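# Ease the roller-lane crate onto its stop, cans undisturbed

## Task

Move the crate along the roller lane until it sits against the stop. It must never strike the stop or any arm at speed. The cans standing on its lid must stay where they were, and no gripper may grasp them, alone or together with a second gripper. Arm bases, in metres, with heading in degrees measured counter-clockwise from +x: arm1 x=-1.14 y=+0.69 z=+0.87 facing -83; arm2 x=-0.19 y=+0.67 z=+0.81 facing -103; arm3 x=+1.09 y=+0.67 z=+0.94 facing -87; arm4 x=+1.37 y=-0.62 z=+0.81 facing +98; arm5 x=+0.12 y=-0.70 z=+0.97 facing +83; arm6 x=-0.85 y=-0.65 z=+0.73 facing +92. At the end, release everything and pull the arms away. The result only counts if it holds with no robot supporting it.

## Robot and tools

Robots: six identical i2rt Big YAM arms named arm1 to arm6. Each has six joints, a two-finger gripper and a wrist camera. When joints 1 and 6 are at 0 and the hand is level and pointing forward, the camera sits on top of the hand looking toward the fingertips. The hand reaches roughly 1.0 m from the joint-1 axis. Joints move at different speeds, so the hand's path between two postures can curve widely. A fixed room camera, cam_high, sits near (0.016, 1.248, 2.221) and looks down over the work area.

Frame: a single scene frame for everything, origin on the floor, +z up. "hand" means the midpoint between the fingertips. The hand's z axis runs along the fingers; the fingers open and close along its y axis.

execute_actions(actions, cameras). "actions" is a list holding one action or nothing; an empty list just returns state and images. The action is one object keyed by arm name ("arm1" ... "arm6"). Each arm's value is {"joints": {...}}, where joints are named individually, not given as a list. Every value is an absolute target, not an offset: joint1_rad, joint2_rad, joint3_rad, joint4_rad, joint5_rad, joint6_rad in radians, and gripper_m in metres (fingertip separation). Ranges and done-tolerances: joint1_rad -2.879 to 2.879 ±0.045 (rotation about the foot, positive counter-clockwise from above, 0 means the arm points along its foot's heading); joint2_rad 0 to 3.141 ±0.14 (shoulder; 0 has the upper arm lying roughly level toward the back, increasing lifts it up and over to the front); joint3_rad 0 to 3.019 ±0.09 (elbow; 0 is fully folded, increasing opens it); joint4_rad -1.692 to 1.57 ±0.055 (hand pitch, positive tips fingers up); joint5_rad -1.57 to 1.57 ±0.03 (hand yaw, positive toward the arm's right); joint6_rad -2.094 to 2.094 ±0.035 (roll, positive clockwise viewed from behind the hand); gripper_m 0 to 0.093 ±0.003 (about 50 to 62 N per pad at most). All listed motions begin together and may finish at different times; no action runs beyond 15 s. A joint or arm left out keeps chasing its previous target. An unknown key or out-of-range number rejects the entire call and nothing moves. "cameras" is a list of camera names (arm1_cam_wrist ... arm6_cam_wrist, cam_high) or ["all"]; null or omitted gives all, [] gives none. Images arrive in the order shown on the "pictures" line.

wait(seconds): 0 to 10 s, commands nothing, then returns state and images like an empty call.

zoom_image(camera, region): a closer look at one camera's most recent full image; region is [x0, y0, x1, y1] in that image's pixels from the top-left, at most 504 by 504. Wrist images are 616x616 fisheye; cam_high is 896x504 pinhole with radial distortion. Results list any camera whose calibration differs from the given one; wrist-camera poses come from joint readings and can be off by more than the stated calibration error.

finished_scene(scene): pass the current scene's number to end it; irreversible, and the goal must already be holding. Replying without a tool call ends the run.

Reading results: joint_positions gives the measured angles. joint_status per joint: "off_target" (settled away from target, maybe still pushing); "contact_stop" or "time_out" (target dropped, holding where it stopped; a timed-out joint may keep a target within 0.375, 0.375, 0.113, 0.225, 0.075, 0.3 rad of its position and keep pushing, listed under on_its_own); "not_followed" (a safety check withheld that arm's joint targets, shown with a "joint command not followed" line and often a "cause:" line; gripper commands still run, and withheld targets may be retried on later actions); "limit_stop_at_motor_heat" (after an overheating stop; resend the target). on_its_own describes uncommanded behaviour; "held at" is the held target, not the position. If a result reports a stop, the remaining movement calls in that same reply are skipped.

Cautions: arms do not halt on contact and can push very hard; relieve a pushing joint by sending its reported position. Tiny target changes near the current position may not move anything. A joint bearing load sinks after a time_out. The anti-collision check can react late and ignores fingers, gripper housings and wrist cameras; a hard squeeze between two robots fails and ends everything, and hard hits may. Sustained pushing or holding heats motors: MOTOR HOT appears from 85 °C, and at 100 °C an OVER-TEMPERATURE FAULT makes that arm go limp and fall. Things can be nudged by outside disturbances at times. Never push anything off the work area or onto the floor. Move the crate gently, keep it from striking the stop or arms at speed, keep the cans in place and ungripped, avoid drops and slams, then open the grippers and back away.

Each tool is called after "Request:" as name(argument=value, ...), one argument or row to a line, values as JSON.

## Session

I'll start by looking at the current state and all camera images.

Request:
execute_actions(
  actions=[],
)

Scene clock: 0.00 s.
arm1.joint_positions: joint1_rad=-0.169 joint2_rad=+0.538 joint3_rad=+1.408 joint4_rad=-1.461 joint5_rad=-0.056 joint6_rad=-0.430 gripper_m=+0.094
arm1.joint_status: not commanded
arm1.hand: x=-1.1330 y=+0.5020 z=+1.4077 quat_wxyz=(-0.260, -0.480, -0.742, +0.390) (m; scene frame)
arm2.joint_positions: joint1_rad=+0.548 joint2_rad=+0.490 joint3_rad=+1.445 joint4_rad=-1.219 joint5_rad=+0.125 joint6_rad=-0.454 gripper_m=+0.095
arm2.joint_status: not commanded
arm2.hand: x=-0.1539 y=+0.4859 z=+1.4253 quat_wxyz=(-0.359, -0.341, -0.721, +0.485) (m; scene frame)
arm3.joint_positions: joint1_rad=-0.193 joint2_rad=+0.643 joint3_rad=+1.371 joint4_rad=-1.268 joint5_rad=+0.226 joint6_rad=-0.430 gripper_m=+0.094
arm3.joint_status: not commanded
arm3.hand: x=+1.0222 y=+0.4233 z=+1.4848 quat_wxyz=(-0.145, -0.558, -0.661, +0.480) (m; scene frame)
arm4.joint_positions: joint1_rad=+0.293 joint2_rad=+0.525 joint3_rad=+1.435 joint4_rad=-1.512 joint5_rad=-0.011 joint6_rad=-0.158 gripper_m=+0.095
arm4.joint_status: not commanded
arm4.hand: x=+1.2949 y=-0.4681 z=+1.3495 quat_wxyz=(-0.277, +0.786, -0.410, -0.370) (m; scene frame)
arm5.joint_positions: joint1_rad=-0.554 joint2_rad=+0.641 joint3_rad=+1.428 joint4_rad=-1.366 joint5_rad=+0.281 joint6_rad=+0.384 gripper_m=+0.094
arm5.joint_status: not commanded
arm5.hand: x=+0.2926 y=-0.5526 z=+1.5254 quat_wxyz=(-0.456, +0.156, -0.857, -0.182) (m; scene frame)
arm6.joint_positions: joint1_rad=+0.202 joint2_rad=+0.623 joint3_rad=+1.408 joint4_rad=-1.531 joint5_rad=+0.079 joint6_rad=-0.441 gripper_m=+0.094
arm6.joint_status: not commanded
arm6.hand: x=-0.8804 y=-0.4516 z=+1.2372 quat_wxyz=(-0.333, +0.819, -0.410, -0.225) (m; scene frame)
pictures: arm1_cam_wrist, arm2_cam_wrist, arm3_cam_wrist, arm4_cam_wrist, arm5_cam_wrist, arm6_cam_wrist, cam_high
Images, in order (width x height): arm1_cam_wrist 616x616, arm2_cam_wrist 616x616, arm3_cam_wrist 616x616, arm4_cam_wrist 616x616, arm5_cam_wrist 616x616, arm6_cam_wrist 616x616, cam_high 896x504.

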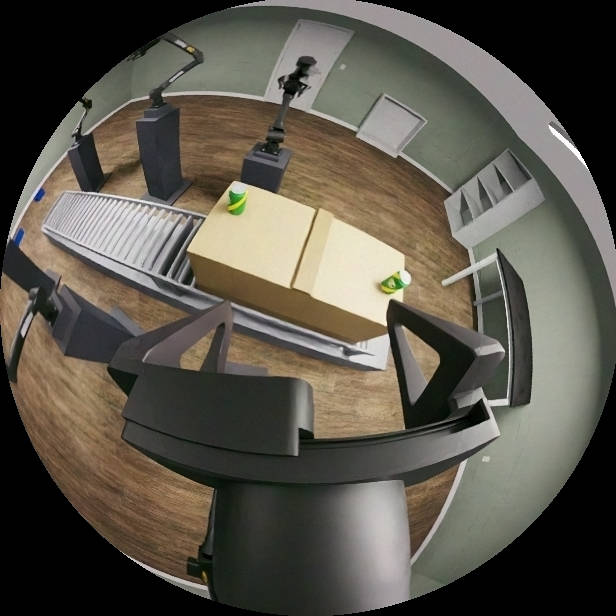

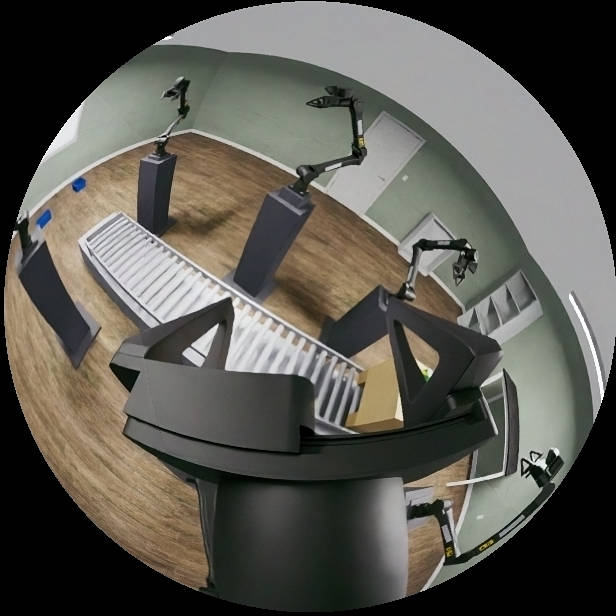

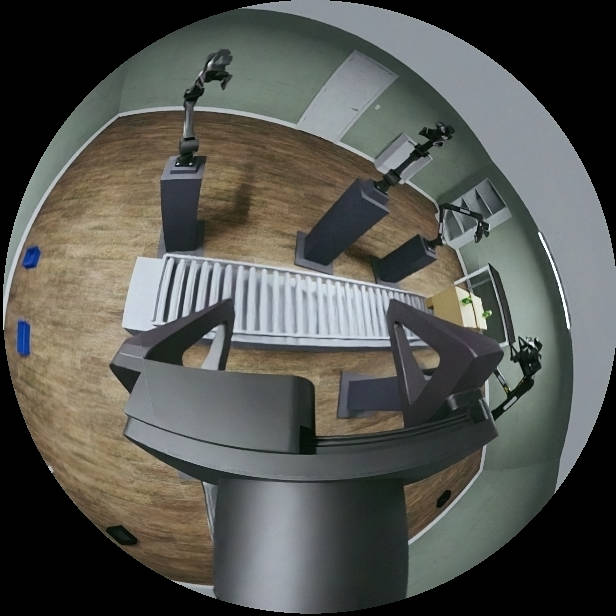

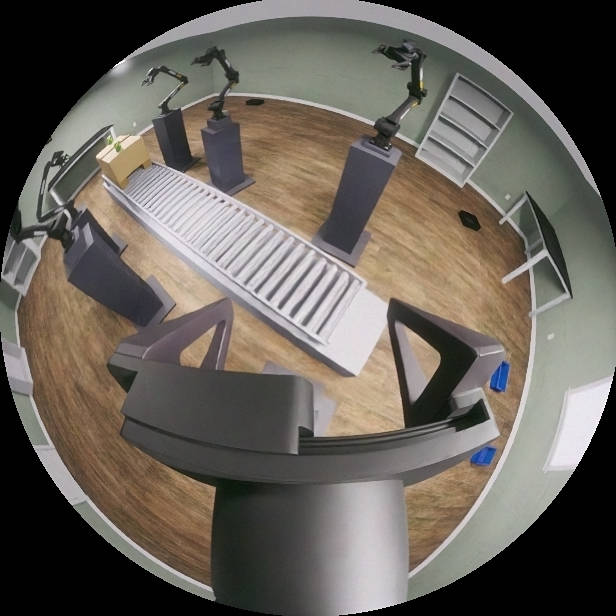

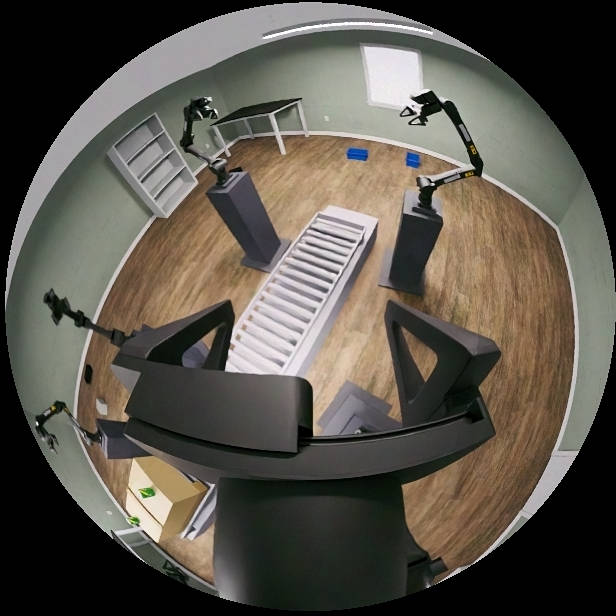

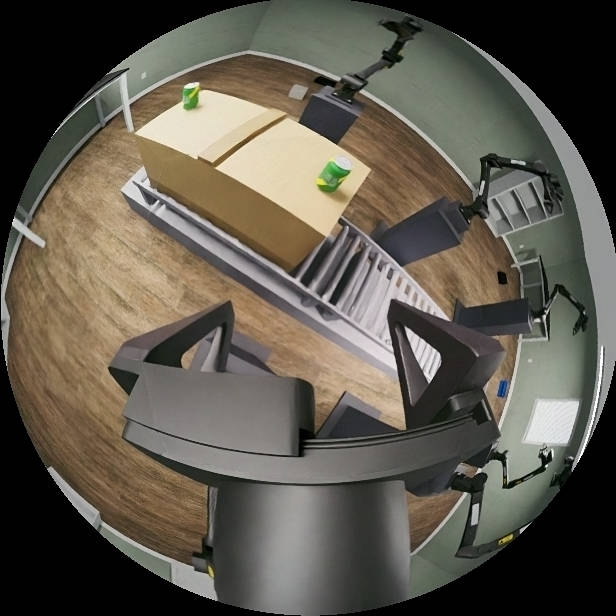

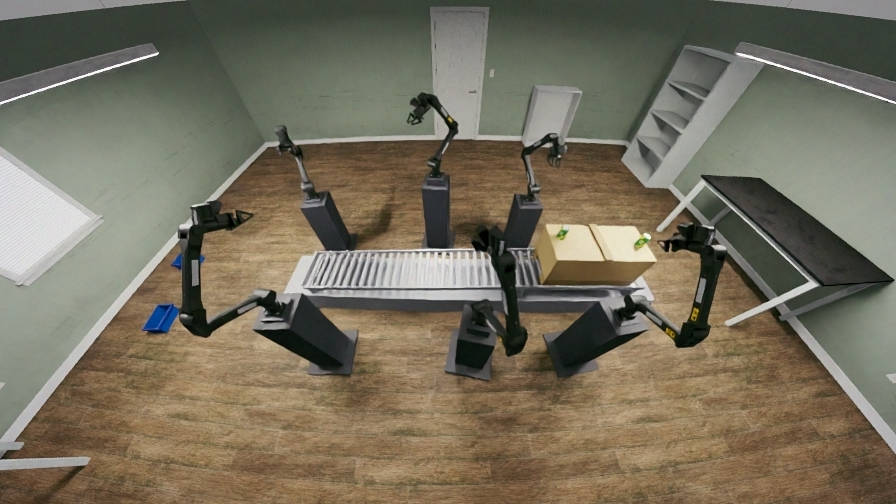

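Request:
zoom_image(
  camera="cam_high",
  region=[500, 190, 700, 320],
)

Request:
zoom_image(
  camera="cam_high",
  region=[270, 220, 470, 330],
)

Request:
zoom_image(
  camera="arm6_cam_wrist",
  region=[100, 60, 460, 380],
)

Request:
zoom_image(
  camera="arm1_cam_wrist",
  region=[130, 150, 450, 400],
)

Request:
zoom_image(
  camera="arm4_cam_wrist",
  region=[80, 110, 420, 400],
)

Region (500, 190, 700, 320) of cam_high's 896x504 image, scaled by 2.520, with more detail than that image has; it fills the top 328 rows of this view, and the rest is white.

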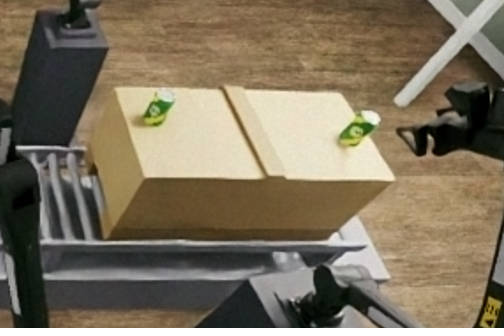

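Region (270, 220, 470, 330) of cam_high's 896x504 image, scaled by 2.520, with more detail than that image has; it fills the top 277 rows of this view, and the rest is white.

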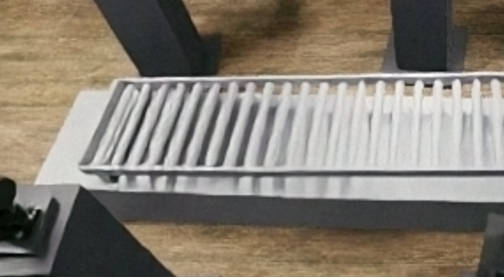

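Region (100, 60, 460, 380) of arm6_cam_wrist's 616x616 image, scaled by 1.400, with more detail than that image has.

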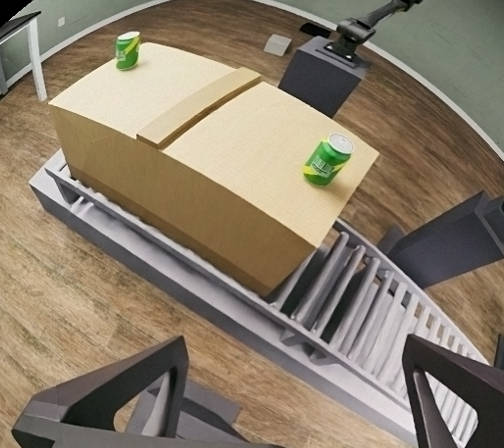

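Region (130, 150, 450, 400) of arm1_cam_wrist's 616x616 image, scaled by 1.575, with more detail than that image has; it fills the top 394 rows of this view, and the rest is white.

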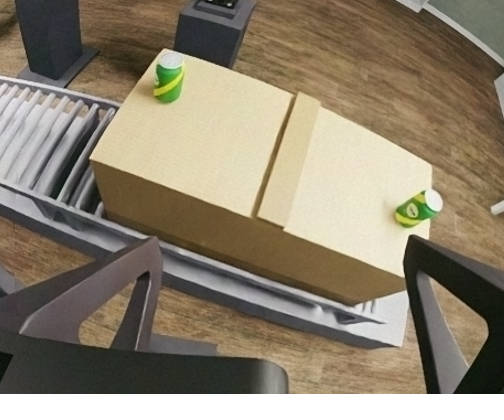

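Region (80, 110, 420, 400) of arm4_cam_wrist's 616x616 image, scaled by 1.482, with more detail than that image has; it fills the top 430 rows of this view, and the rest is white.

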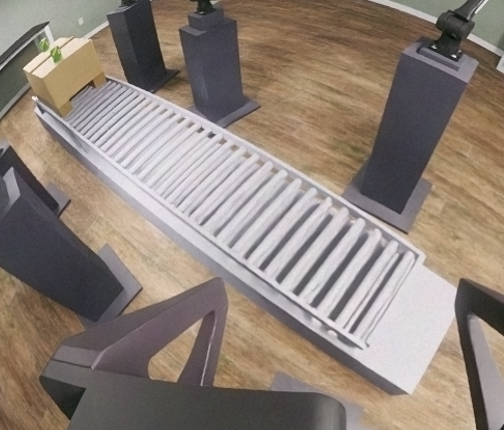

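Request:
execute_actions(
  actions=[
    {"arm4": {"joints": {"joint4_rad": -0.7}}, "arm3": {"joints": {"joint2_rad": 1.2}}, "arm5": {"joints": {"joint3_rad": 2.0}}, "arm2": {"joints": {"joint5_rad": 0.7}}},
  ],
  cameras=["cam_high"],
)

Scene clock: 121.47 s.
arm1.joint_positions: joint1_rad=-0.169 joint2_rad=+0.538 joint3_rad=+1.408 joint4_rad=-1.461 joint5_rad=-0.056 joint6_rad=-0.430 gripper_m=+0.094
arm1.joint_status: not commanded
arm1.hand: x=-1.1330 y=+0.5020 z=+1.4077 quat_wxyz=(-0.260, -0.480, -0.742, +0.390) (m; scene frame)
arm2.joint_positions: joint1_rad=+0.548 joint2_rad=+0.490 joint3_rad=+1.445 joint4_rad=-1.219 joint5_rad=+0.698 joint6_rad=-0.454 gripper_m=+0.095
arm2.joint_status: all done
arm2.hand: x=-0.2501 y=+0.4927 z=+1.4362 quat_wxyz=(-0.168, -0.478, -0.614, +0.606) (m; scene frame)
arm3.joint_positions: joint1_rad=-0.193 joint2_rad=+1.195 joint3_rad=+1.371 joint4_rad=-1.268 joint5_rad=+0.226 joint6_rad=-0.430 gripper_m=+0.094
arm3.joint_status: all done
arm3.hand: x=+0.9952 y=+0.2436 z=+1.3033 quat_wxyz=(-0.013, -0.596, -0.758, +0.262) (m; scene frame)
arm4.joint_positions: joint1_rad=+0.293 joint2_rad=+0.525 joint3_rad=+1.435 joint4_rad=-0.726 joint5_rad=-0.011 joint6_rad=-0.158 gripper_m=+0.095
arm4.joint_status: all done
arm4.hand: x=+1.2761 y=-0.4321 z=+1.5335 quat_wxyz=(-0.460, +0.571, -0.293, -0.614) (m; scene frame)
arm5.joint_positions: joint1_rad=-0.554 joint2_rad=+0.632 joint3_rad=+1.996 joint4_rad=-1.366 joint5_rad=+0.281 joint6_rad=+0.384 gripper_m=+0.094
arm5.joint_status: all done
arm5.hand: x=+0.1936 y=-0.6733 z=+1.7557 quat_wxyz=(-0.624, +0.083, -0.700, -0.338) (m; scene frame)
arm6.joint_positions: joint1_rad=+0.202 joint2_rad=+0.623 joint3_rad=+1.408 joint4_rad=-1.531 joint5_rad=+0.079 joint6_rad=-0.441 gripper_m=+0.094
arm6.joint_status: not commanded
arm6.hand: x=-0.8804 y=-0.4516 z=+1.2372 quat_wxyz=(-0.333, +0.819, -0.410, -0.225) (m; scene frame)
pictures: cam_high
Images, in order (width x height): cam_high 896x504.

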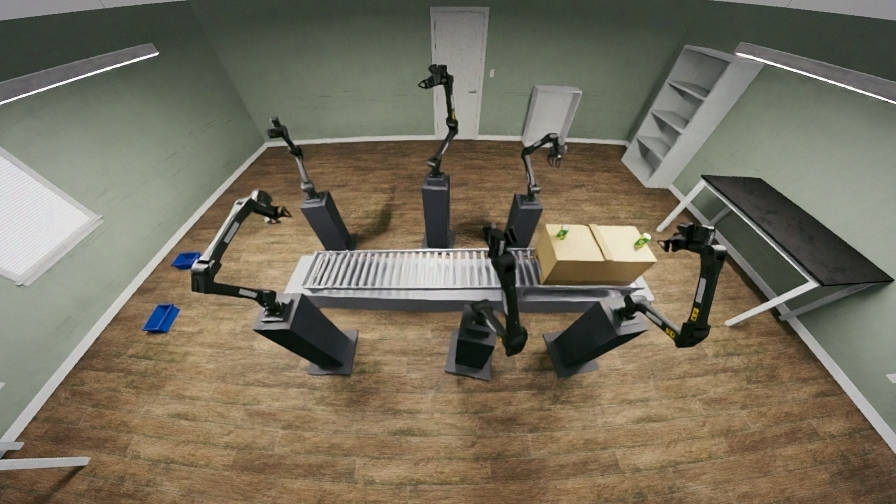

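Request:
execute_actions(
  actions=[
    {"arm1": {"joints": {"joint1_rad": -0.252, "joint2_rad": 1.772, "joint3_rad": 1.379, "joint4_rad": -1.178, "joint5_rad": 0.0, "joint6_rad": -0.136, "gripper_m": 0.093}}, "arm5": {"joints": {"joint1_rad": 0.409, "joint2_rad": 2.0, "joint3_rad": 2.121, "joint4_rad": 0.925, "joint5_rad": -1.288, "joint6_rad": 0.0}}, "arm2": {"joints": {"joint1_rad": -0.2, "joint2_rad": 1.0, "joint3_rad": 2.12, "joint4_rad": -1.51, "joint5_rad": 0.0, "joint6_rad": -0.75}}, "arm3": {"joints": {"joint2_rad": 0.7, "joint5_rad": 0.0}}, "arm4": {"joints": {"joint1_rad": 0.443, "joint2_rad": 1.4, "joint3_rad": 2.03, "joint4_rad": 0.916, "joint5_rad": -0.977, "joint6_rad": 0.0}}},
  ],
  cameras=["cam_high", "arm1_cam_wrist"],
)

Scene clock: 243.67 s.
arm1.joint_positions: joint1_rad=-0.246 joint2_rad=+1.766 joint3_rad=+1.366 joint4_rad=-1.189 joint5_rad=-0.002 joint6_rad=-0.150 gripper_m=+0.093
arm1.joint_status: all done
arm1.hand: x=-1.2028 y=+0.1811 z=+0.9632 quat_wxyz=(+0.012, -0.697, -0.717, -0.005) (m; scene frame)
arm2.joint_positions: joint1_rad=-0.188 joint2_rad=+0.993 joint3_rad=+2.096 joint4_rad=-1.496 joint5_rad=+0.003 joint6_rad=-0.736 gripper_m=+0.095
arm2.joint_status: all done
arm2.hand: x=-0.2978 y=+0.4100 z=+1.5404 quat_wxyz=(-0.111, -0.484, -0.679, +0.541) (m; scene frame)
arm3.joint_positions: joint1_rad=-0.193 joint2_rad=+0.706 joint3_rad=+1.378 joint4_rad=-1.268 joint5_rad=+0.003 joint6_rad=-0.430 gripper_m=+0.094
arm3.joint_status: all done
arm3.hand: x=+1.0559 y=+0.3901 z=+1.4704 quat_wxyz=(-0.220, -0.526, -0.710, +0.414) (m; scene frame)
arm4.joint_positions: joint1_rad=+0.434 joint2_rad=+1.396 joint3_rad=+2.001 joint4_rad=+0.904 joint5_rad=-0.976 joint6_rad=-0.009 gripper_m=+0.095
arm4.joint_status: all done
arm4.hand: x=+1.0531 y=-0.4031 z=+1.7080 quat_wxyz=(-0.407, +0.249, +0.402, -0.781) (m; scene frame)
arm5.joint_positions: joint1_rad=+0.415 joint2_rad=+2.013 joint3_rad=+2.080 joint4_rad=+0.906 joint5_rad=-1.285 joint6_rad=+0.012 gripper_m=+0.094
arm5.joint_status: all done
arm5.hand: x=-0.2464 y=-0.0823 z=+1.5396 quat_wxyz=(-0.309, +0.536, +0.318, -0.718) (m; scene frame)
arm6.joint_positions: joint1_rad=+0.202 joint2_rad=+0.623 joint3_rad=+1.408 joint4_rad=-1.531 joint5_rad=+0.079 joint6_rad=-0.441 gripper_m=+0.094
arm6.joint_status: not commanded
arm6.hand: x=-0.8804 y=-0.4516 z=+1.2372 quat_wxyz=(-0.333, +0.819, -0.410, -0.225) (m; scene frame)
pictures: arm1_cam_wrist, cam_high
camera_calibration (this result's frames):
arm1_cam_wrist: T_world_to_cam=[[-0.999899, -0.0140665, -0.00223605, -1.19618], [-0.0126467, 0.804607, 0.593673, -0.724163], [-0.00655173, 0.593641, -0.804703, 0.781632], [0, 0, 0, 1]] pos_world=[-1.20009, 0.101832, 1.05622]
Images, in order (width x height): arm1_cam_wrist 616x616, cam_high 896x504.

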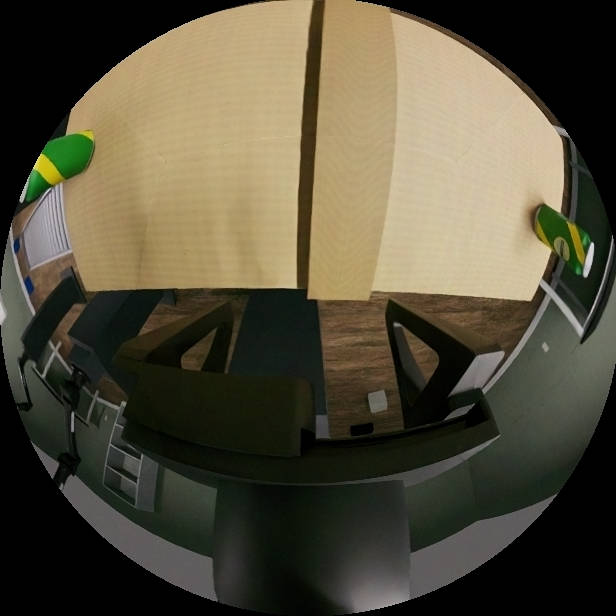

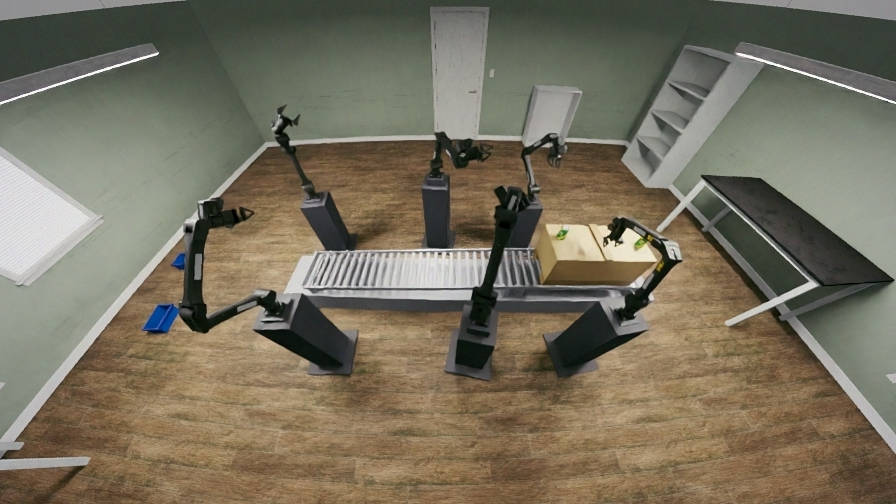

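Request:
zoom_image(
  camera="arm1_cam_wrist",
  region=[200, 200, 440, 340],
)

Request:
zoom_image(
  camera="cam_high",
  region=[560, 200, 680, 290],
)

Region (200, 200, 440, 340) of arm1_cam_wrist's 616x616 image, scaled by 2.100, with more detail than that image has; it fills the top 294 rows of this view, and the rest is white.

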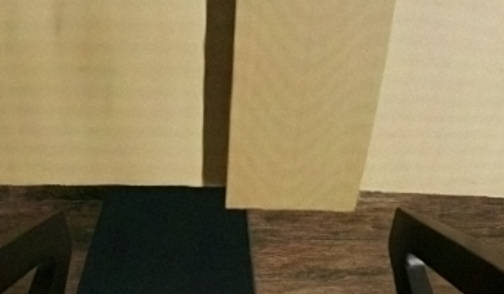

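Region (560, 200, 680, 290) of cam_high's 896x504 image, scaled by 4.200, with more detail than that image has; it fills the top 378 rows of this view, and the rest is white.

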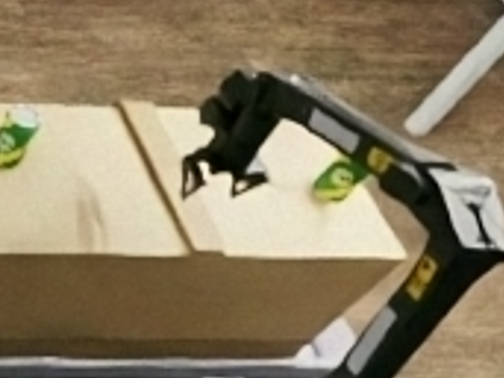

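Request:
execute_actions(
  actions=[
    {"arm1": {"joints": {"joint1_rad": -0.298, "joint2_rad": 1.908, "joint3_rad": 1.412, "joint4_rad": -1.058, "joint5_rad": 0.0, "joint6_rad": -0.18}}, "arm5": {"joints": {"joint2_rad": 2.7, "joint3_rad": 2.15}}},
  ],
  cameras=["cam_high", "arm1_cam_wrist"],
)

Scene clock: 305.50 s.
arm1.joint_positions: joint1_rad=-0.300 joint2_rad=+1.912 joint3_rad=+1.378 joint4_rad=-1.074 joint5_rad=-0.001 joint6_rad=-0.166 gripper_m=+0.093
arm1.joint_status: all done
arm1.hand: x=-1.2350 y=+0.1629 z=+0.8938 quat_wxyz=(+0.017, -0.711, -0.703, -0.012) (m; scene frame)
arm2.joint_positions: joint1_rad=-0.188 joint2_rad=+0.993 joint3_rad=+2.096 joint4_rad=-1.496 joint5_rad=+0.003 joint6_rad=-0.736 gripper_m=+0.095
arm2.joint_status: not commanded
arm2.hand: x=-0.2978 y=+0.4100 z=+1.5404 quat_wxyz=(-0.111, -0.484, -0.679, +0.541) (m; scene frame)
arm3.joint_positions: joint1_rad=-0.193 joint2_rad=+0.706 joint3_rad=+1.378 joint4_rad=-1.268 joint5_rad=+0.003 joint6_rad=-0.430 gripper_m=+0.094
arm3.joint_status: not commanded
arm3.hand: x=+1.0559 y=+0.3901 z=+1.4704 quat_wxyz=(-0.220, -0.526, -0.710, +0.414) (m; scene frame)
arm4.joint_positions: joint1_rad=+0.434 joint2_rad=+1.396 joint3_rad=+2.001 joint4_rad=+0.904 joint5_rad=-0.976 joint6_rad=-0.009 gripper_m=+0.095
arm4.joint_status: not commanded
arm4.hand: x=+1.0531 y=-0.4031 z=+1.7080 quat_wxyz=(-0.407, +0.249, +0.402, -0.781) (m; scene frame)
arm5.joint_positions: joint1_rad=+0.415 joint2_rad=+2.715 joint3_rad=+2.115 joint4_rad=+0.917 joint5_rad=-1.288 joint6_rad=+0.012 gripper_m=+0.094
arm5.joint_status: all done
arm5.hand: x=-0.2791 y=+0.0430 z=+1.0170 quat_wxyz=(-0.099, +0.671, +0.108, -0.727) (m; scene frame)
arm6.joint_positions: joint1_rad=+0.202 joint2_rad=+0.623 joint3_rad=+1.408 joint4_rad=-1.531 joint5_rad=+0.079 joint6_rad=-0.441 gripper_m=+0.094
arm6.joint_status: not commanded
arm6.hand: x=-0.8804 y=-0.4516 z=+1.2372 quat_wxyz=(-0.333, +0.819, -0.410, -0.225) (m; scene frame)
pictures: arm1_cam_wrist, cam_high
camera_calibration (this result's frames):
arm1_cam_wrist: T_world_to_cam=[[-0.9997, 0.0240293, -0.00474799, -1.23249], [0.016192, 0.793777, 0.607993, -0.644127], [0.0183785, 0.607734, -0.793928, 0.755269], [0, 0, 0, 1]] pos_world=[-1.23557, 0.081906, 0.985402]
Images, in order (width x height): arm1_cam_wrist 616x616, cam_high 896x504.

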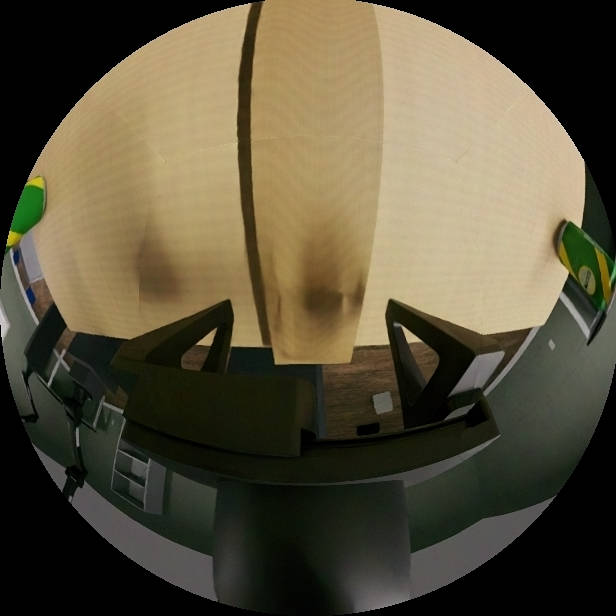

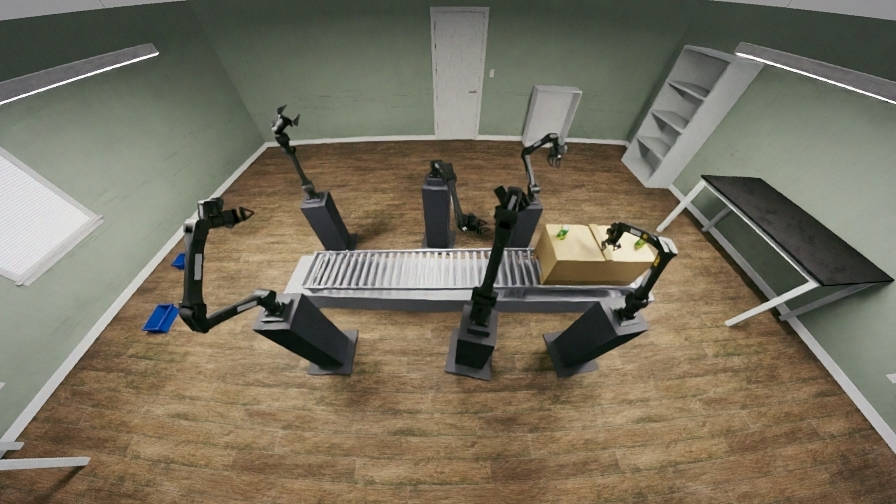

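Request:
execute_actions(
  actions=[
    {"arm1": {"joints": {"joint2_rad": 1.995, "joint4_rad": -0.96}}, "arm5": {"joints": {"joint2_rad": 3.03}}},
  ],
  cameras=["arm1_cam_wrist"],
)

Request:
execute_actions(
  actions=[
    {"arm1": {"joints": {"gripper_m": 0.04}}},
  ],
  cameras=["cam_high", "arm1_cam_wrist", "arm5_cam_wrist"],
)

Scene clock: 317.60 s.
arm1.joint_positions: joint1_rad=-0.302 joint2_rad=+1.972 joint3_rad=+1.385 joint4_rad=-0.974 joint5_rad=-0.002 joint6_rad=-0.168 gripper_m=+0.093
arm1.joint_status: all done
arm1.hand: x=-1.2396 y=+0.1435 z=+0.8642 quat_wxyz=(+0.004, -0.710, -0.704, +0.006) (m; scene frame)
arm2.joint_positions: joint1_rad=-0.188 joint2_rad=+0.993 joint3_rad=+2.096 joint4_rad=-1.496 joint5_rad=+0.003 joint6_rad=-0.736 gripper_m=+0.095
arm2.joint_status: not commanded
arm2.hand: x=-0.2978 y=+0.4100 z=+1.5404 quat_wxyz=(-0.111, -0.484, -0.679, +0.541) (m; scene frame)
arm3.joint_positions: joint1_rad=-0.193 joint2_rad=+0.706 joint3_rad=+1.378 joint4_rad=-1.268 joint5_rad=+0.003 joint6_rad=-0.430 gripper_m=+0.094
arm3.joint_status: not commanded
arm3.hand: x=+1.0559 y=+0.3901 z=+1.4704 quat_wxyz=(-0.220, -0.526, -0.710, +0.414) (m; scene frame)
arm4.joint_positions: joint1_rad=+0.434 joint2_rad=+1.396 joint3_rad=+2.001 joint4_rad=+0.904 joint5_rad=-0.976 joint6_rad=-0.009 gripper_m=+0.095
arm4.joint_status: not commanded
arm4.hand: x=+1.0531 y=-0.4031 z=+1.7080 quat_wxyz=(-0.407, +0.249, +0.402, -0.781) (m; scene frame)
arm5.joint_positions: joint1_rad=+0.415 joint2_rad=+3.054 joint3_rad=+2.118 joint4_rad=+0.917 joint5_rad=-1.288 joint6_rad=+0.012 gripper_m=+0.094
arm5.joint_status: all done
arm5.hand: x=-0.2557 y=-0.0262 z=+0.7551 quat_wxyz=(+0.014, +0.712, -0.007, -0.702) (m; scene frame)
arm6.joint_positions: joint1_rad=+0.202 joint2_rad=+0.623 joint3_rad=+1.408 joint4_rad=-1.531 joint5_rad=+0.079 joint6_rad=-0.441 gripper_m=+0.094
arm6.joint_status: not commanded
arm6.hand: x=-0.8804 y=-0.4516 z=+1.2372 quat_wxyz=(-0.333, +0.819, -0.410, -0.225) (m; scene frame)
pictures: arm1_cam_wrist
camera_calibration (this result's frames):
arm1_cam_wrist: T_world_to_cam=[[-0.999745, 0.0225149, 0.00147598, -1.24201], [0.0193207, 0.820455, 0.571385, -0.57896], [0.0116537, 0.571268, -0.820681, 0.763621], [0, 0, 0, 1]] pos_world=[-1.23941, 0.0667429, 0.959331]
Images, in order (width x height): arm1_cam_wrist 616x616.

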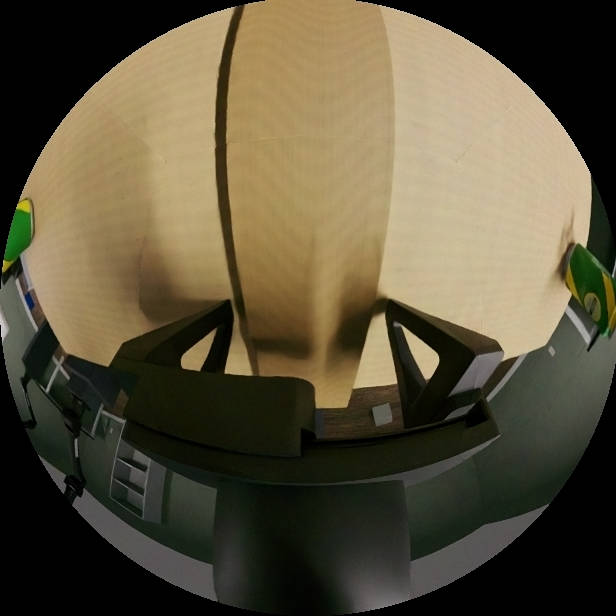

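Scene clock: 318.20 s.
arm1.joint_positions: joint1_rad=-0.302 joint2_rad=+1.972 joint3_rad=+1.385 joint4_rad=-0.974 joint5_rad=-0.003 joint6_rad=-0.169 gripper_m=+0.063
arm1.joint_status: gripper_m off_target (ended at +0.063, target +0.040)
arm1.hand: x=-1.2395 y=+0.1434 z=+0.8640 quat_wxyz=(+0.003, -0.710, -0.704, +0.006) (m; scene frame)
arm2.joint_positions: joint1_rad=-0.188 joint2_rad=+0.993 joint3_rad=+2.096 joint4_rad=-1.496 joint5_rad=+0.003 joint6_rad=-0.736 gripper_m=+0.095
arm2.joint_status: not commanded
arm2.hand: x=-0.2978 y=+0.4100 z=+1.5404 quat_wxyz=(-0.111, -0.484, -0.679, +0.541) (m; scene frame)
arm3.joint_positions: joint1_rad=-0.193 joint2_rad=+0.706 joint3_rad=+1.378 joint4_rad=-1.268 joint5_rad=+0.003 joint6_rad=-0.430 gripper_m=+0.094
arm3.joint_status: not commanded
arm3.hand: x=+1.0559 y=+0.3901 z=+1.4704 quat_wxyz=(-0.220, -0.526, -0.710, +0.414) (m; scene frame)
arm4.joint_positions: joint1_rad=+0.434 joint2_rad=+1.396 joint3_rad=+2.001 joint4_rad=+0.904 joint5_rad=-0.976 joint6_rad=-0.009 gripper_m=+0.095
arm4.joint_status: not commanded
arm4.hand: x=+1.0531 y=-0.4031 z=+1.7080 quat_wxyz=(-0.407, +0.249, +0.402, -0.781) (m; scene frame)
arm5.joint_positions: joint1_rad=+0.415 joint2_rad=+3.054 joint3_rad=+2.118 joint4_rad=+0.917 joint5_rad=-1.288 joint6_rad=+0.012 gripper_m=+0.094
arm5.joint_status: not commanded
arm5.hand: x=-0.2557 y=-0.0262 z=+0.7551 quat_wxyz=(+0.014, +0.712, -0.007, -0.702) (m; scene frame)
arm6.joint_positions: joint1_rad=+0.202 joint2_rad=+0.623 joint3_rad=+1.408 joint4_rad=-1.531 joint5_rad=+0.079 joint6_rad=-0.441 gripper_m=+0.094
arm6.joint_status: not commanded
arm6.hand: x=-0.8804 y=-0.4516 z=+1.2372 quat_wxyz=(-0.333, +0.819, -0.410, -0.225) (m; scene frame)
pictures: arm1_cam_wrist, arm5_cam_wrist, cam_high
camera_calibration (this result's frames):
arm1_cam_wrist: T_world_to_cam=[[-0.999755, 0.0221293, 0.000723682, -1.2412], [0.0185759, 0.820536, 0.571292, -0.57965], [0.0120485, 0.571166, -0.820746, 0.764049], [0, 0, 0, 1]] pos_world=[-1.23933, 0.0666919, 0.959138]
arm5_cam_wrist: T_world_to_cam=[[-0.00867297, 0.999799, -0.0180655, 0.0368166], [0.596256, -0.00933246, -0.80274, 0.76177], [-0.802747, -0.0177338, -0.596056, 0.366468], [0, 0, 0, 1]] pos_world=[-0.159709, -0.0232012, 0.830603]
Images, in order (width x height): arm1_cam_wrist 616x616, arm5_cam_wrist 616x616, cam_high 896x504.

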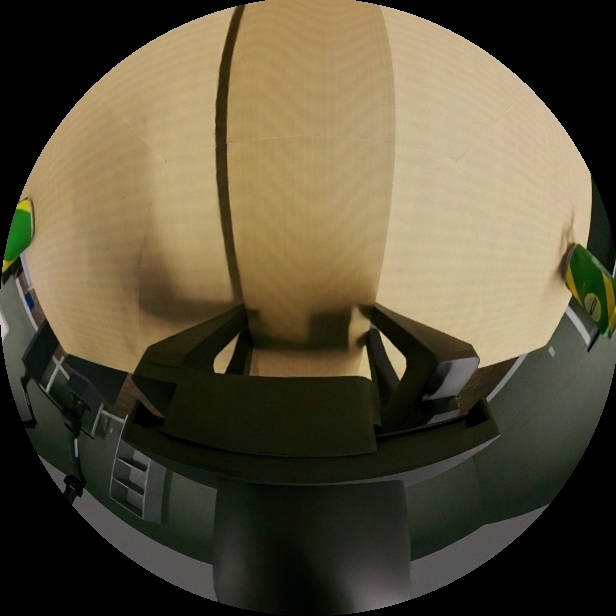

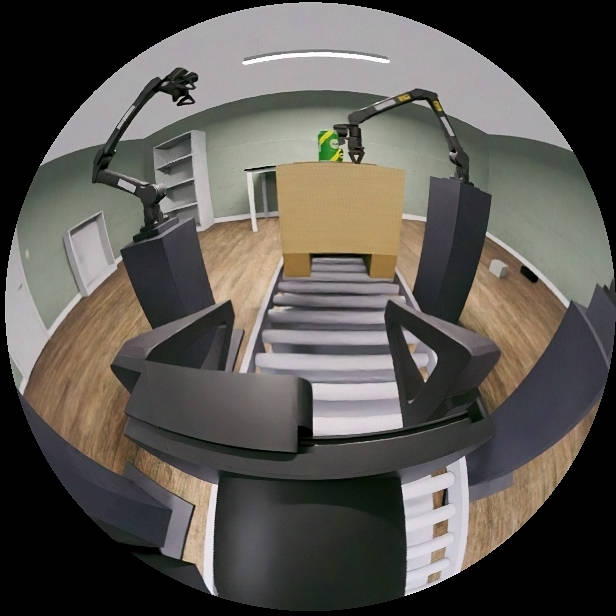

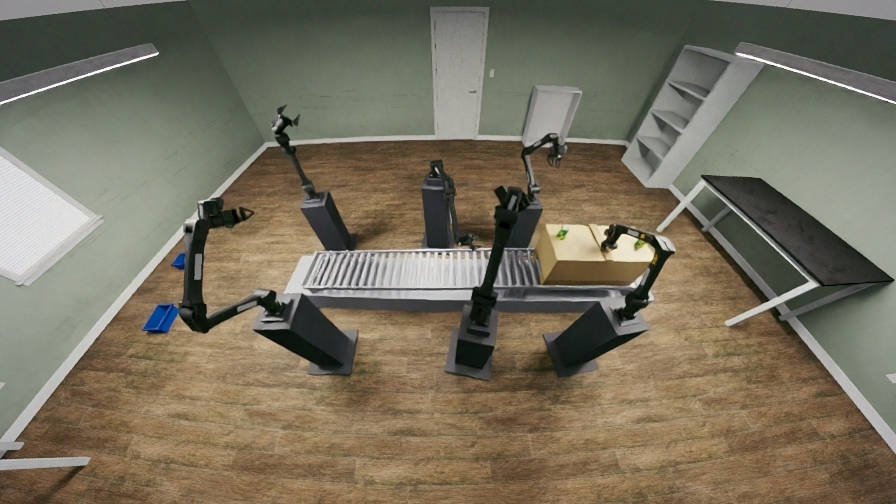

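Request:
execute_actions(
  actions=[
    {"arm1": {"joints": {"joint1_rad": -0.122, "joint6_rad": 0.01}}},
  ],
  cameras=["cam_high", "arm1_cam_wrist"],
)

Scene clock: 331.17 s.
arm1.joint_positions: joint1_rad=-0.106 joint2_rad=+1.970 joint3_rad=+1.385 joint4_rad=-0.996 joint5_rad=-0.006 joint6_rad=+0.028 gripper_m=+0.063
arm1.joint_status: all done
arm1.hand: x=-1.1317 y=+0.1399 z=+0.8632 quat_wxyz=(+0.009, -0.711, -0.703, -0.003) (m; scene frame)
arm2.joint_positions: joint1_rad=-0.188 joint2_rad=+0.993 joint3_rad=+2.096 joint4_rad=-1.496 joint5_rad=+0.003 joint6_rad=-0.736 gripper_m=+0.095
arm2.joint_status: not commanded
arm2.hand: x=-0.2978 y=+0.4100 z=+1.5404 quat_wxyz=(-0.111, -0.484, -0.679, +0.541) (m; scene frame)
arm3.joint_positions: joint1_rad=-0.193 joint2_rad=+0.706 joint3_rad=+1.378 joint4_rad=-1.268 joint5_rad=+0.003 joint6_rad=-0.430 gripper_m=+0.094
arm3.joint_status: not commanded
arm3.hand: x=+1.0559 y=+0.3901 z=+1.4704 quat_wxyz=(-0.220, -0.526, -0.710, +0.414) (m; scene frame)
arm4.joint_positions: joint1_rad=+0.434 joint2_rad=+1.396 joint3_rad=+2.001 joint4_rad=+0.904 joint5_rad=-0.976 joint6_rad=-0.009 gripper_m=+0.095
arm4.joint_status: not commanded
arm4.hand: x=+1.0531 y=-0.4031 z=+1.7080 quat_wxyz=(-0.407, +0.249, +0.402, -0.781) (m; scene frame)
arm5.joint_positions: joint1_rad=+0.415 joint2_rad=+3.054 joint3_rad=+2.118 joint4_rad=+0.917 joint5_rad=-1.288 joint6_rad=+0.012 gripper_m=+0.094
arm5.joint_status: not commanded
arm5.hand: x=-0.2557 y=-0.0262 z=+0.7551 quat_wxyz=(+0.014, +0.712, -0.007, -0.702) (m; scene frame)
arm6.joint_positions: joint1_rad=+0.202 joint2_rad=+0.623 joint3_rad=+1.408 joint4_rad=-1.531 joint5_rad=+0.079 joint6_rad=-0.441 gripper_m=+0.094
arm6.joint_status: not commanded
arm6.hand: x=-0.8804 y=-0.4516 z=+1.2372 quat_wxyz=(-0.333, +0.819, -0.410, -0.225) (m; scene frame)
pictures: arm1_cam_wrist, cam_high
camera_calibration (this result's frames):
arm1_cam_wrist: T_world_to_cam=[[-0.999724, 0.0232531, -0.0033462, -1.12994], [0.0168368, 0.808516, 0.588233, -0.593293], [0.0163837, 0.588014, -0.808685, 0.756261], [0, 0, 0, 1]] pos_world=[-1.13203, 0.0612697, 0.95679]
Images, in order (width x height): arm1_cam_wrist 616x616, cam_high 896x504.

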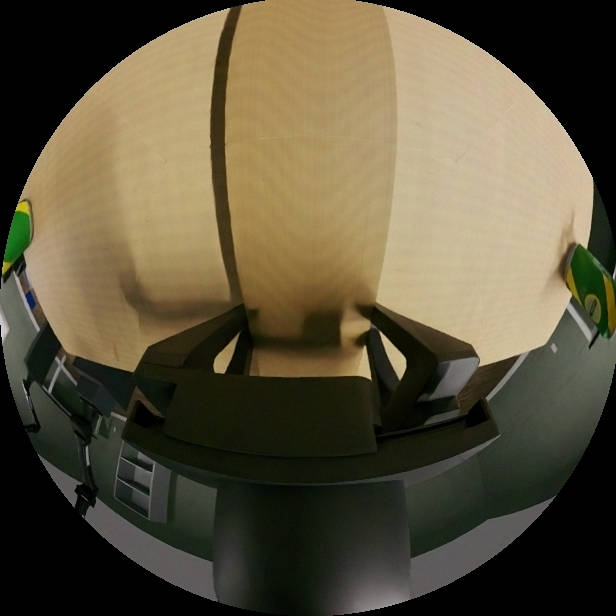

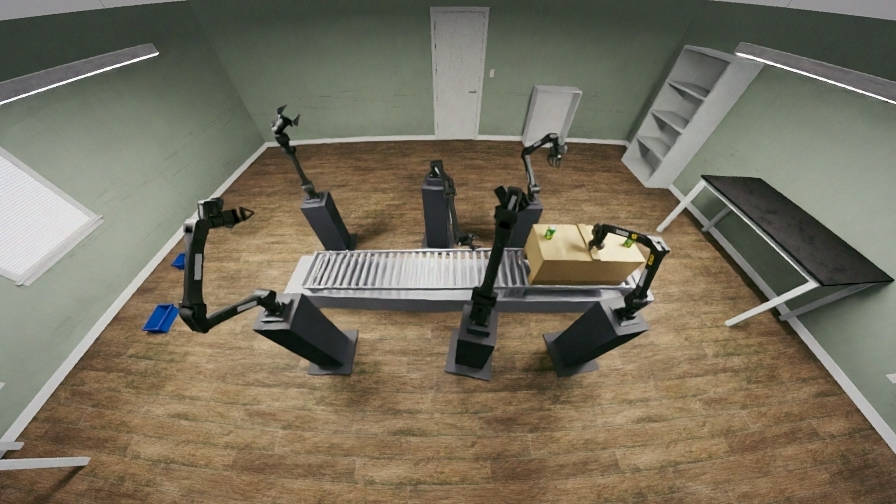

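Request:
execute_actions(
  actions=[
    {"arm1": {"joints": {"joint1_rad": 0.192, "joint2_rad": 2.05, "joint3_rad": 1.505, "joint4_rad": -1.005, "joint6_rad": 0.327}}},
  ],
  cameras=["cam_high", "arm1_cam_wrist", "arm6_cam_wrist"],
)

Scene clock: 353.73 s.
arm1.joint_positions: joint1_rad=+0.192 joint2_rad=+2.029 joint3_rad=+1.490 joint4_rad=-1.024 joint5_rad=-0.023 joint6_rad=+0.322 gripper_m=+0.063
arm1.joint_status: all done
arm1.hand: x=-0.9581 y=+0.1369 z=+0.8633 quat_wxyz=(-0.002, -0.709, -0.705, -0.006) (m; scene frame)
arm2.joint_positions: joint1_rad=-0.188 joint2_rad=+0.993 joint3_rad=+2.096 joint4_rad=-1.496 joint5_rad=+0.003 joint6_rad=-0.736 gripper_m=+0.095
arm2.joint_status: not commanded
arm2.hand: x=-0.2978 y=+0.4100 z=+1.5404 quat_wxyz=(-0.111, -0.484, -0.679, +0.541) (m; scene frame)
arm3.joint_positions: joint1_rad=-0.193 joint2_rad=+0.706 joint3_rad=+1.378 joint4_rad=-1.268 joint5_rad=+0.003 joint6_rad=-0.430 gripper_m=+0.094
arm3.joint_status: not commanded
arm3.hand: x=+1.0559 y=+0.3901 z=+1.4704 quat_wxyz=(-0.220, -0.526, -0.710, +0.414) (m; scene frame)
arm4.joint_positions: joint1_rad=+0.434 joint2_rad=+1.396 joint3_rad=+2.001 joint4_rad=+0.904 joint5_rad=-0.976 joint6_rad=-0.009 gripper_m=+0.095
arm4.joint_status: not commanded
arm4.hand: x=+1.0531 y=-0.4031 z=+1.7080 quat_wxyz=(-0.407, +0.249, +0.402, -0.781) (m; scene frame)
arm5.joint_positions: joint1_rad=+0.415 joint2_rad=+3.054 joint3_rad=+2.118 joint4_rad=+0.917 joint5_rad=-1.288 joint6_rad=+0.012 gripper_m=+0.094
arm5.joint_status: not commanded
arm5.hand: x=-0.2557 y=-0.0262 z=+0.7551 quat_wxyz=(+0.014, +0.712, -0.007, -0.702) (m; scene frame)
arm6.joint_positions: joint1_rad=+0.202 joint2_rad=+0.623 joint3_rad=+1.408 joint4_rad=-1.531 joint5_rad=+0.079 joint6_rad=-0.441 gripper_m=+0.094
arm6.joint_status: not commanded
arm6.hand: x=-0.8804 y=-0.4516 z=+1.2372 quat_wxyz=(-0.333, +0.819, -0.410, -0.225) (m; scene frame)
pictures: arm1_cam_wrist, arm6_cam_wrist, cam_high
camera_calibration (this result's frames):
arm1_cam_wrist: T_world_to_cam=[[-0.999572, 0.0188693, -0.0223646, -0.939164], [0.00243541, 0.815302, 0.57903, -0.600574], [0.0291598, 0.578728, -0.814999, 0.774182], [0, 0, 0, 1]] pos_world=[-0.959874, 0.0593302, 0.957704]
Images, in order (width x height): arm1_cam_wrist 616x616, arm6_cam_wrist 616x616, cam_high 896x504.

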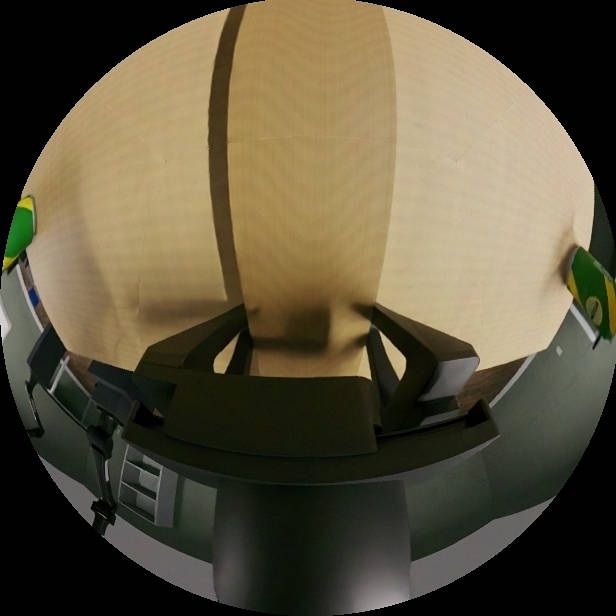

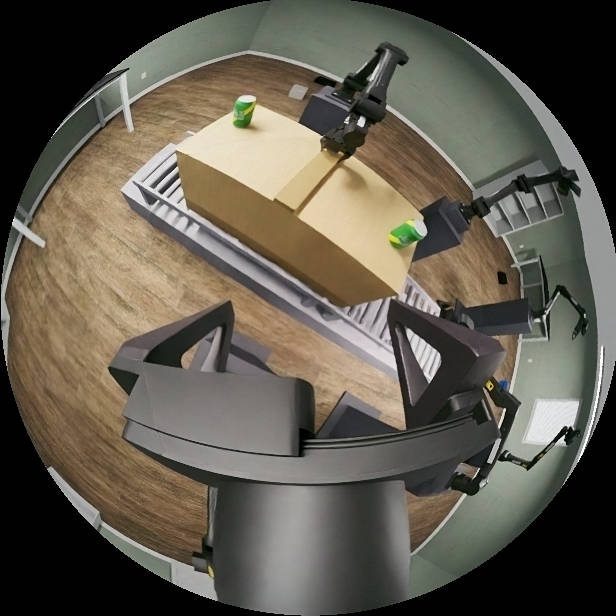

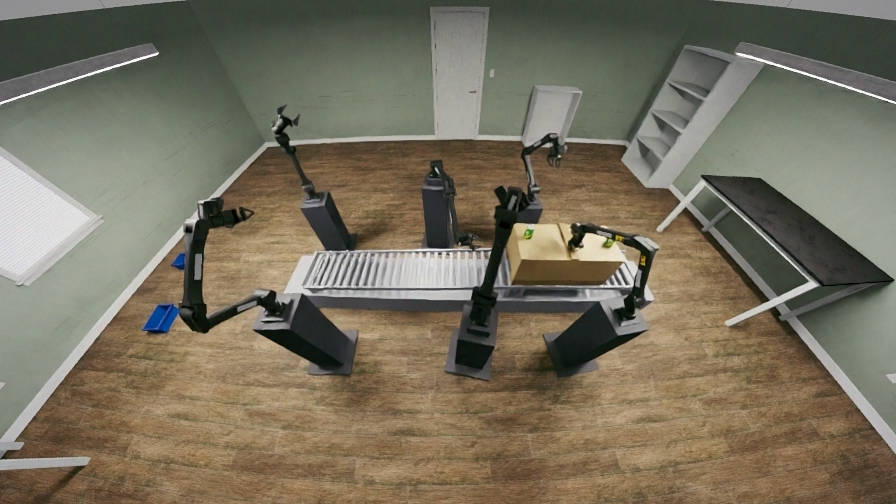

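Request:
execute_actions(
  actions=[
    {"arm1": {"joints": {"joint1_rad": 0.427, "joint2_rad": 2.215, "joint3_rad": 1.79, "joint4_rad": -1.13, "joint6_rad": 0.559}}},
  ],
  cameras=["cam_high", "arm1_cam_wrist", "arm5_cam_wrist"],
)

Scene clock: 379.60 s.
arm1.joint_positions: joint1_rad=+0.440 joint2_rad=+2.196 joint3_rad=+1.789 joint4_rad=-1.133 joint5_rad=-0.023 joint6_rad=+0.573 gripper_m=+0.063
arm1.joint_status: all done
arm1.hand: x=-0.7878 y=+0.1340 z=+0.8632 quat_wxyz=(-0.010, -0.710, -0.704, -0.005) (m; scene frame)
arm2.joint_positions: joint1_rad=-0.188 joint2_rad=+0.993 joint3_rad=+2.096 joint4_rad=-1.496 joint5_rad=+0.003 joint6_rad=-0.736 gripper_m=+0.095
arm2.joint_status: not commanded
arm2.hand: x=-0.2978 y=+0.4100 z=+1.5404 quat_wxyz=(-0.111, -0.484, -0.679, +0.541) (m; scene frame)
arm3.joint_positions: joint1_rad=-0.193 joint2_rad=+0.706 joint3_rad=+1.378 joint4_rad=-1.268 joint5_rad=+0.003 joint6_rad=-0.430 gripper_m=+0.094
arm3.joint_status: not commanded
arm3.hand: x=+1.0559 y=+0.3901 z=+1.4704 quat_wxyz=(-0.220, -0.526, -0.710, +0.414) (m; scene frame)
arm4.joint_positions: joint1_rad=+0.434 joint2_rad=+1.396 joint3_rad=+2.001 joint4_rad=+0.904 joint5_rad=-0.976 joint6_rad=-0.009 gripper_m=+0.095
arm4.joint_status: not commanded
arm4.hand: x=+1.0531 y=-0.4031 z=+1.7080 quat_wxyz=(-0.407, +0.249, +0.402, -0.781) (m; scene frame)
arm5.joint_positions: joint1_rad=+0.415 joint2_rad=+3.054 joint3_rad=+2.118 joint4_rad=+0.917 joint5_rad=-1.288 joint6_rad=+0.012 gripper_m=+0.094
arm5.joint_status: not commanded
arm5.hand: x=-0.2557 y=-0.0262 z=+0.7551 quat_wxyz=(+0.014, +0.712, -0.007, -0.702) (m; scene frame)
arm6.joint_positions: joint1_rad=+0.202 joint2_rad=+0.623 joint3_rad=+1.408 joint4_rad=-1.531 joint5_rad=+0.079 joint6_rad=-0.441 gripper_m=+0.094
arm6.joint_status: not commanded
arm6.hand: x=-0.8804 y=-0.4516 z=+1.2372 quat_wxyz=(-0.333, +0.819, -0.410, -0.225) (m; scene frame)
pictures: arm1_cam_wrist, arm5_cam_wrist, cam_high
camera_calibration (this result's frames):
arm1_cam_wrist: T_world_to_cam=[[-0.999212, 0.0209536, -0.0337035, -0.759026], [-0.0019133, 0.822832, 0.568282, -0.593744], [0.0396398, 0.567898, -0.822144, 0.786725], [0, 0, 0, 1]] pos_world=[-0.79075, 0.057676, 0.958633]
arm5_cam_wrist: T_world_to_cam=[[-0.00867297, 0.999799, -0.0180655, 0.0368166], [0.596256, -0.00933246, -0.80274, 0.76177], [-0.802747, -0.0177338, -0.596056, 0.366468], [0, 0, 0, 1]] pos_world=[-0.159709, -0.0232012, 0.830603]
Images, in order (width x height): arm1_cam_wrist 616x616, arm5_cam_wrist 616x616, cam_high 896x504.

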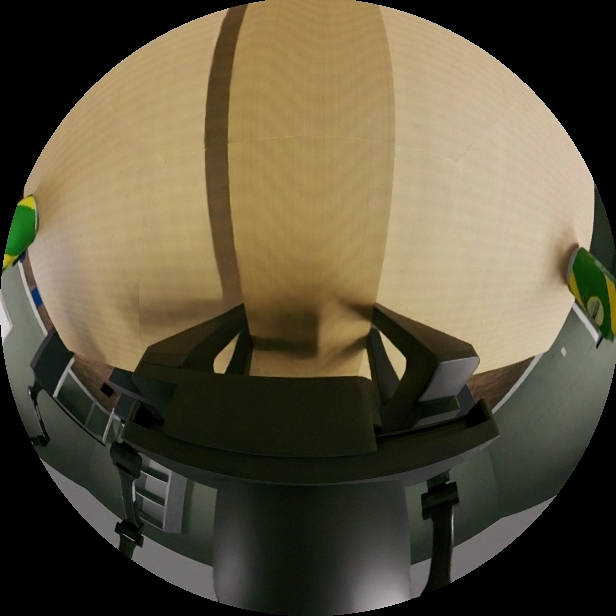

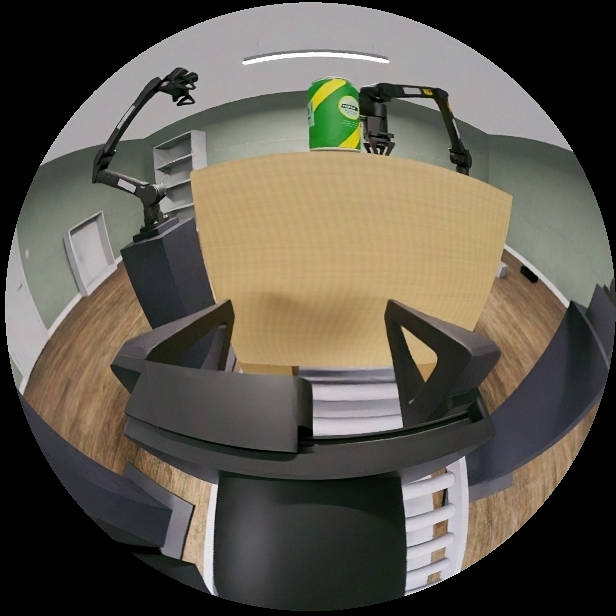

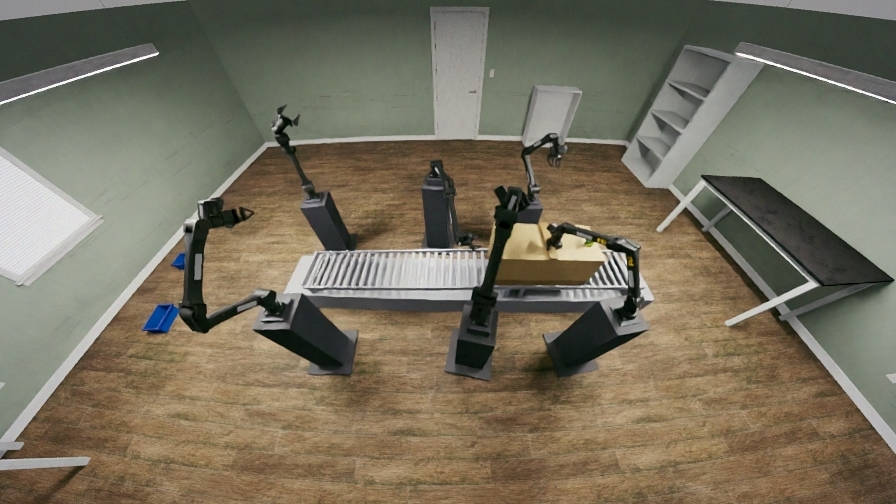

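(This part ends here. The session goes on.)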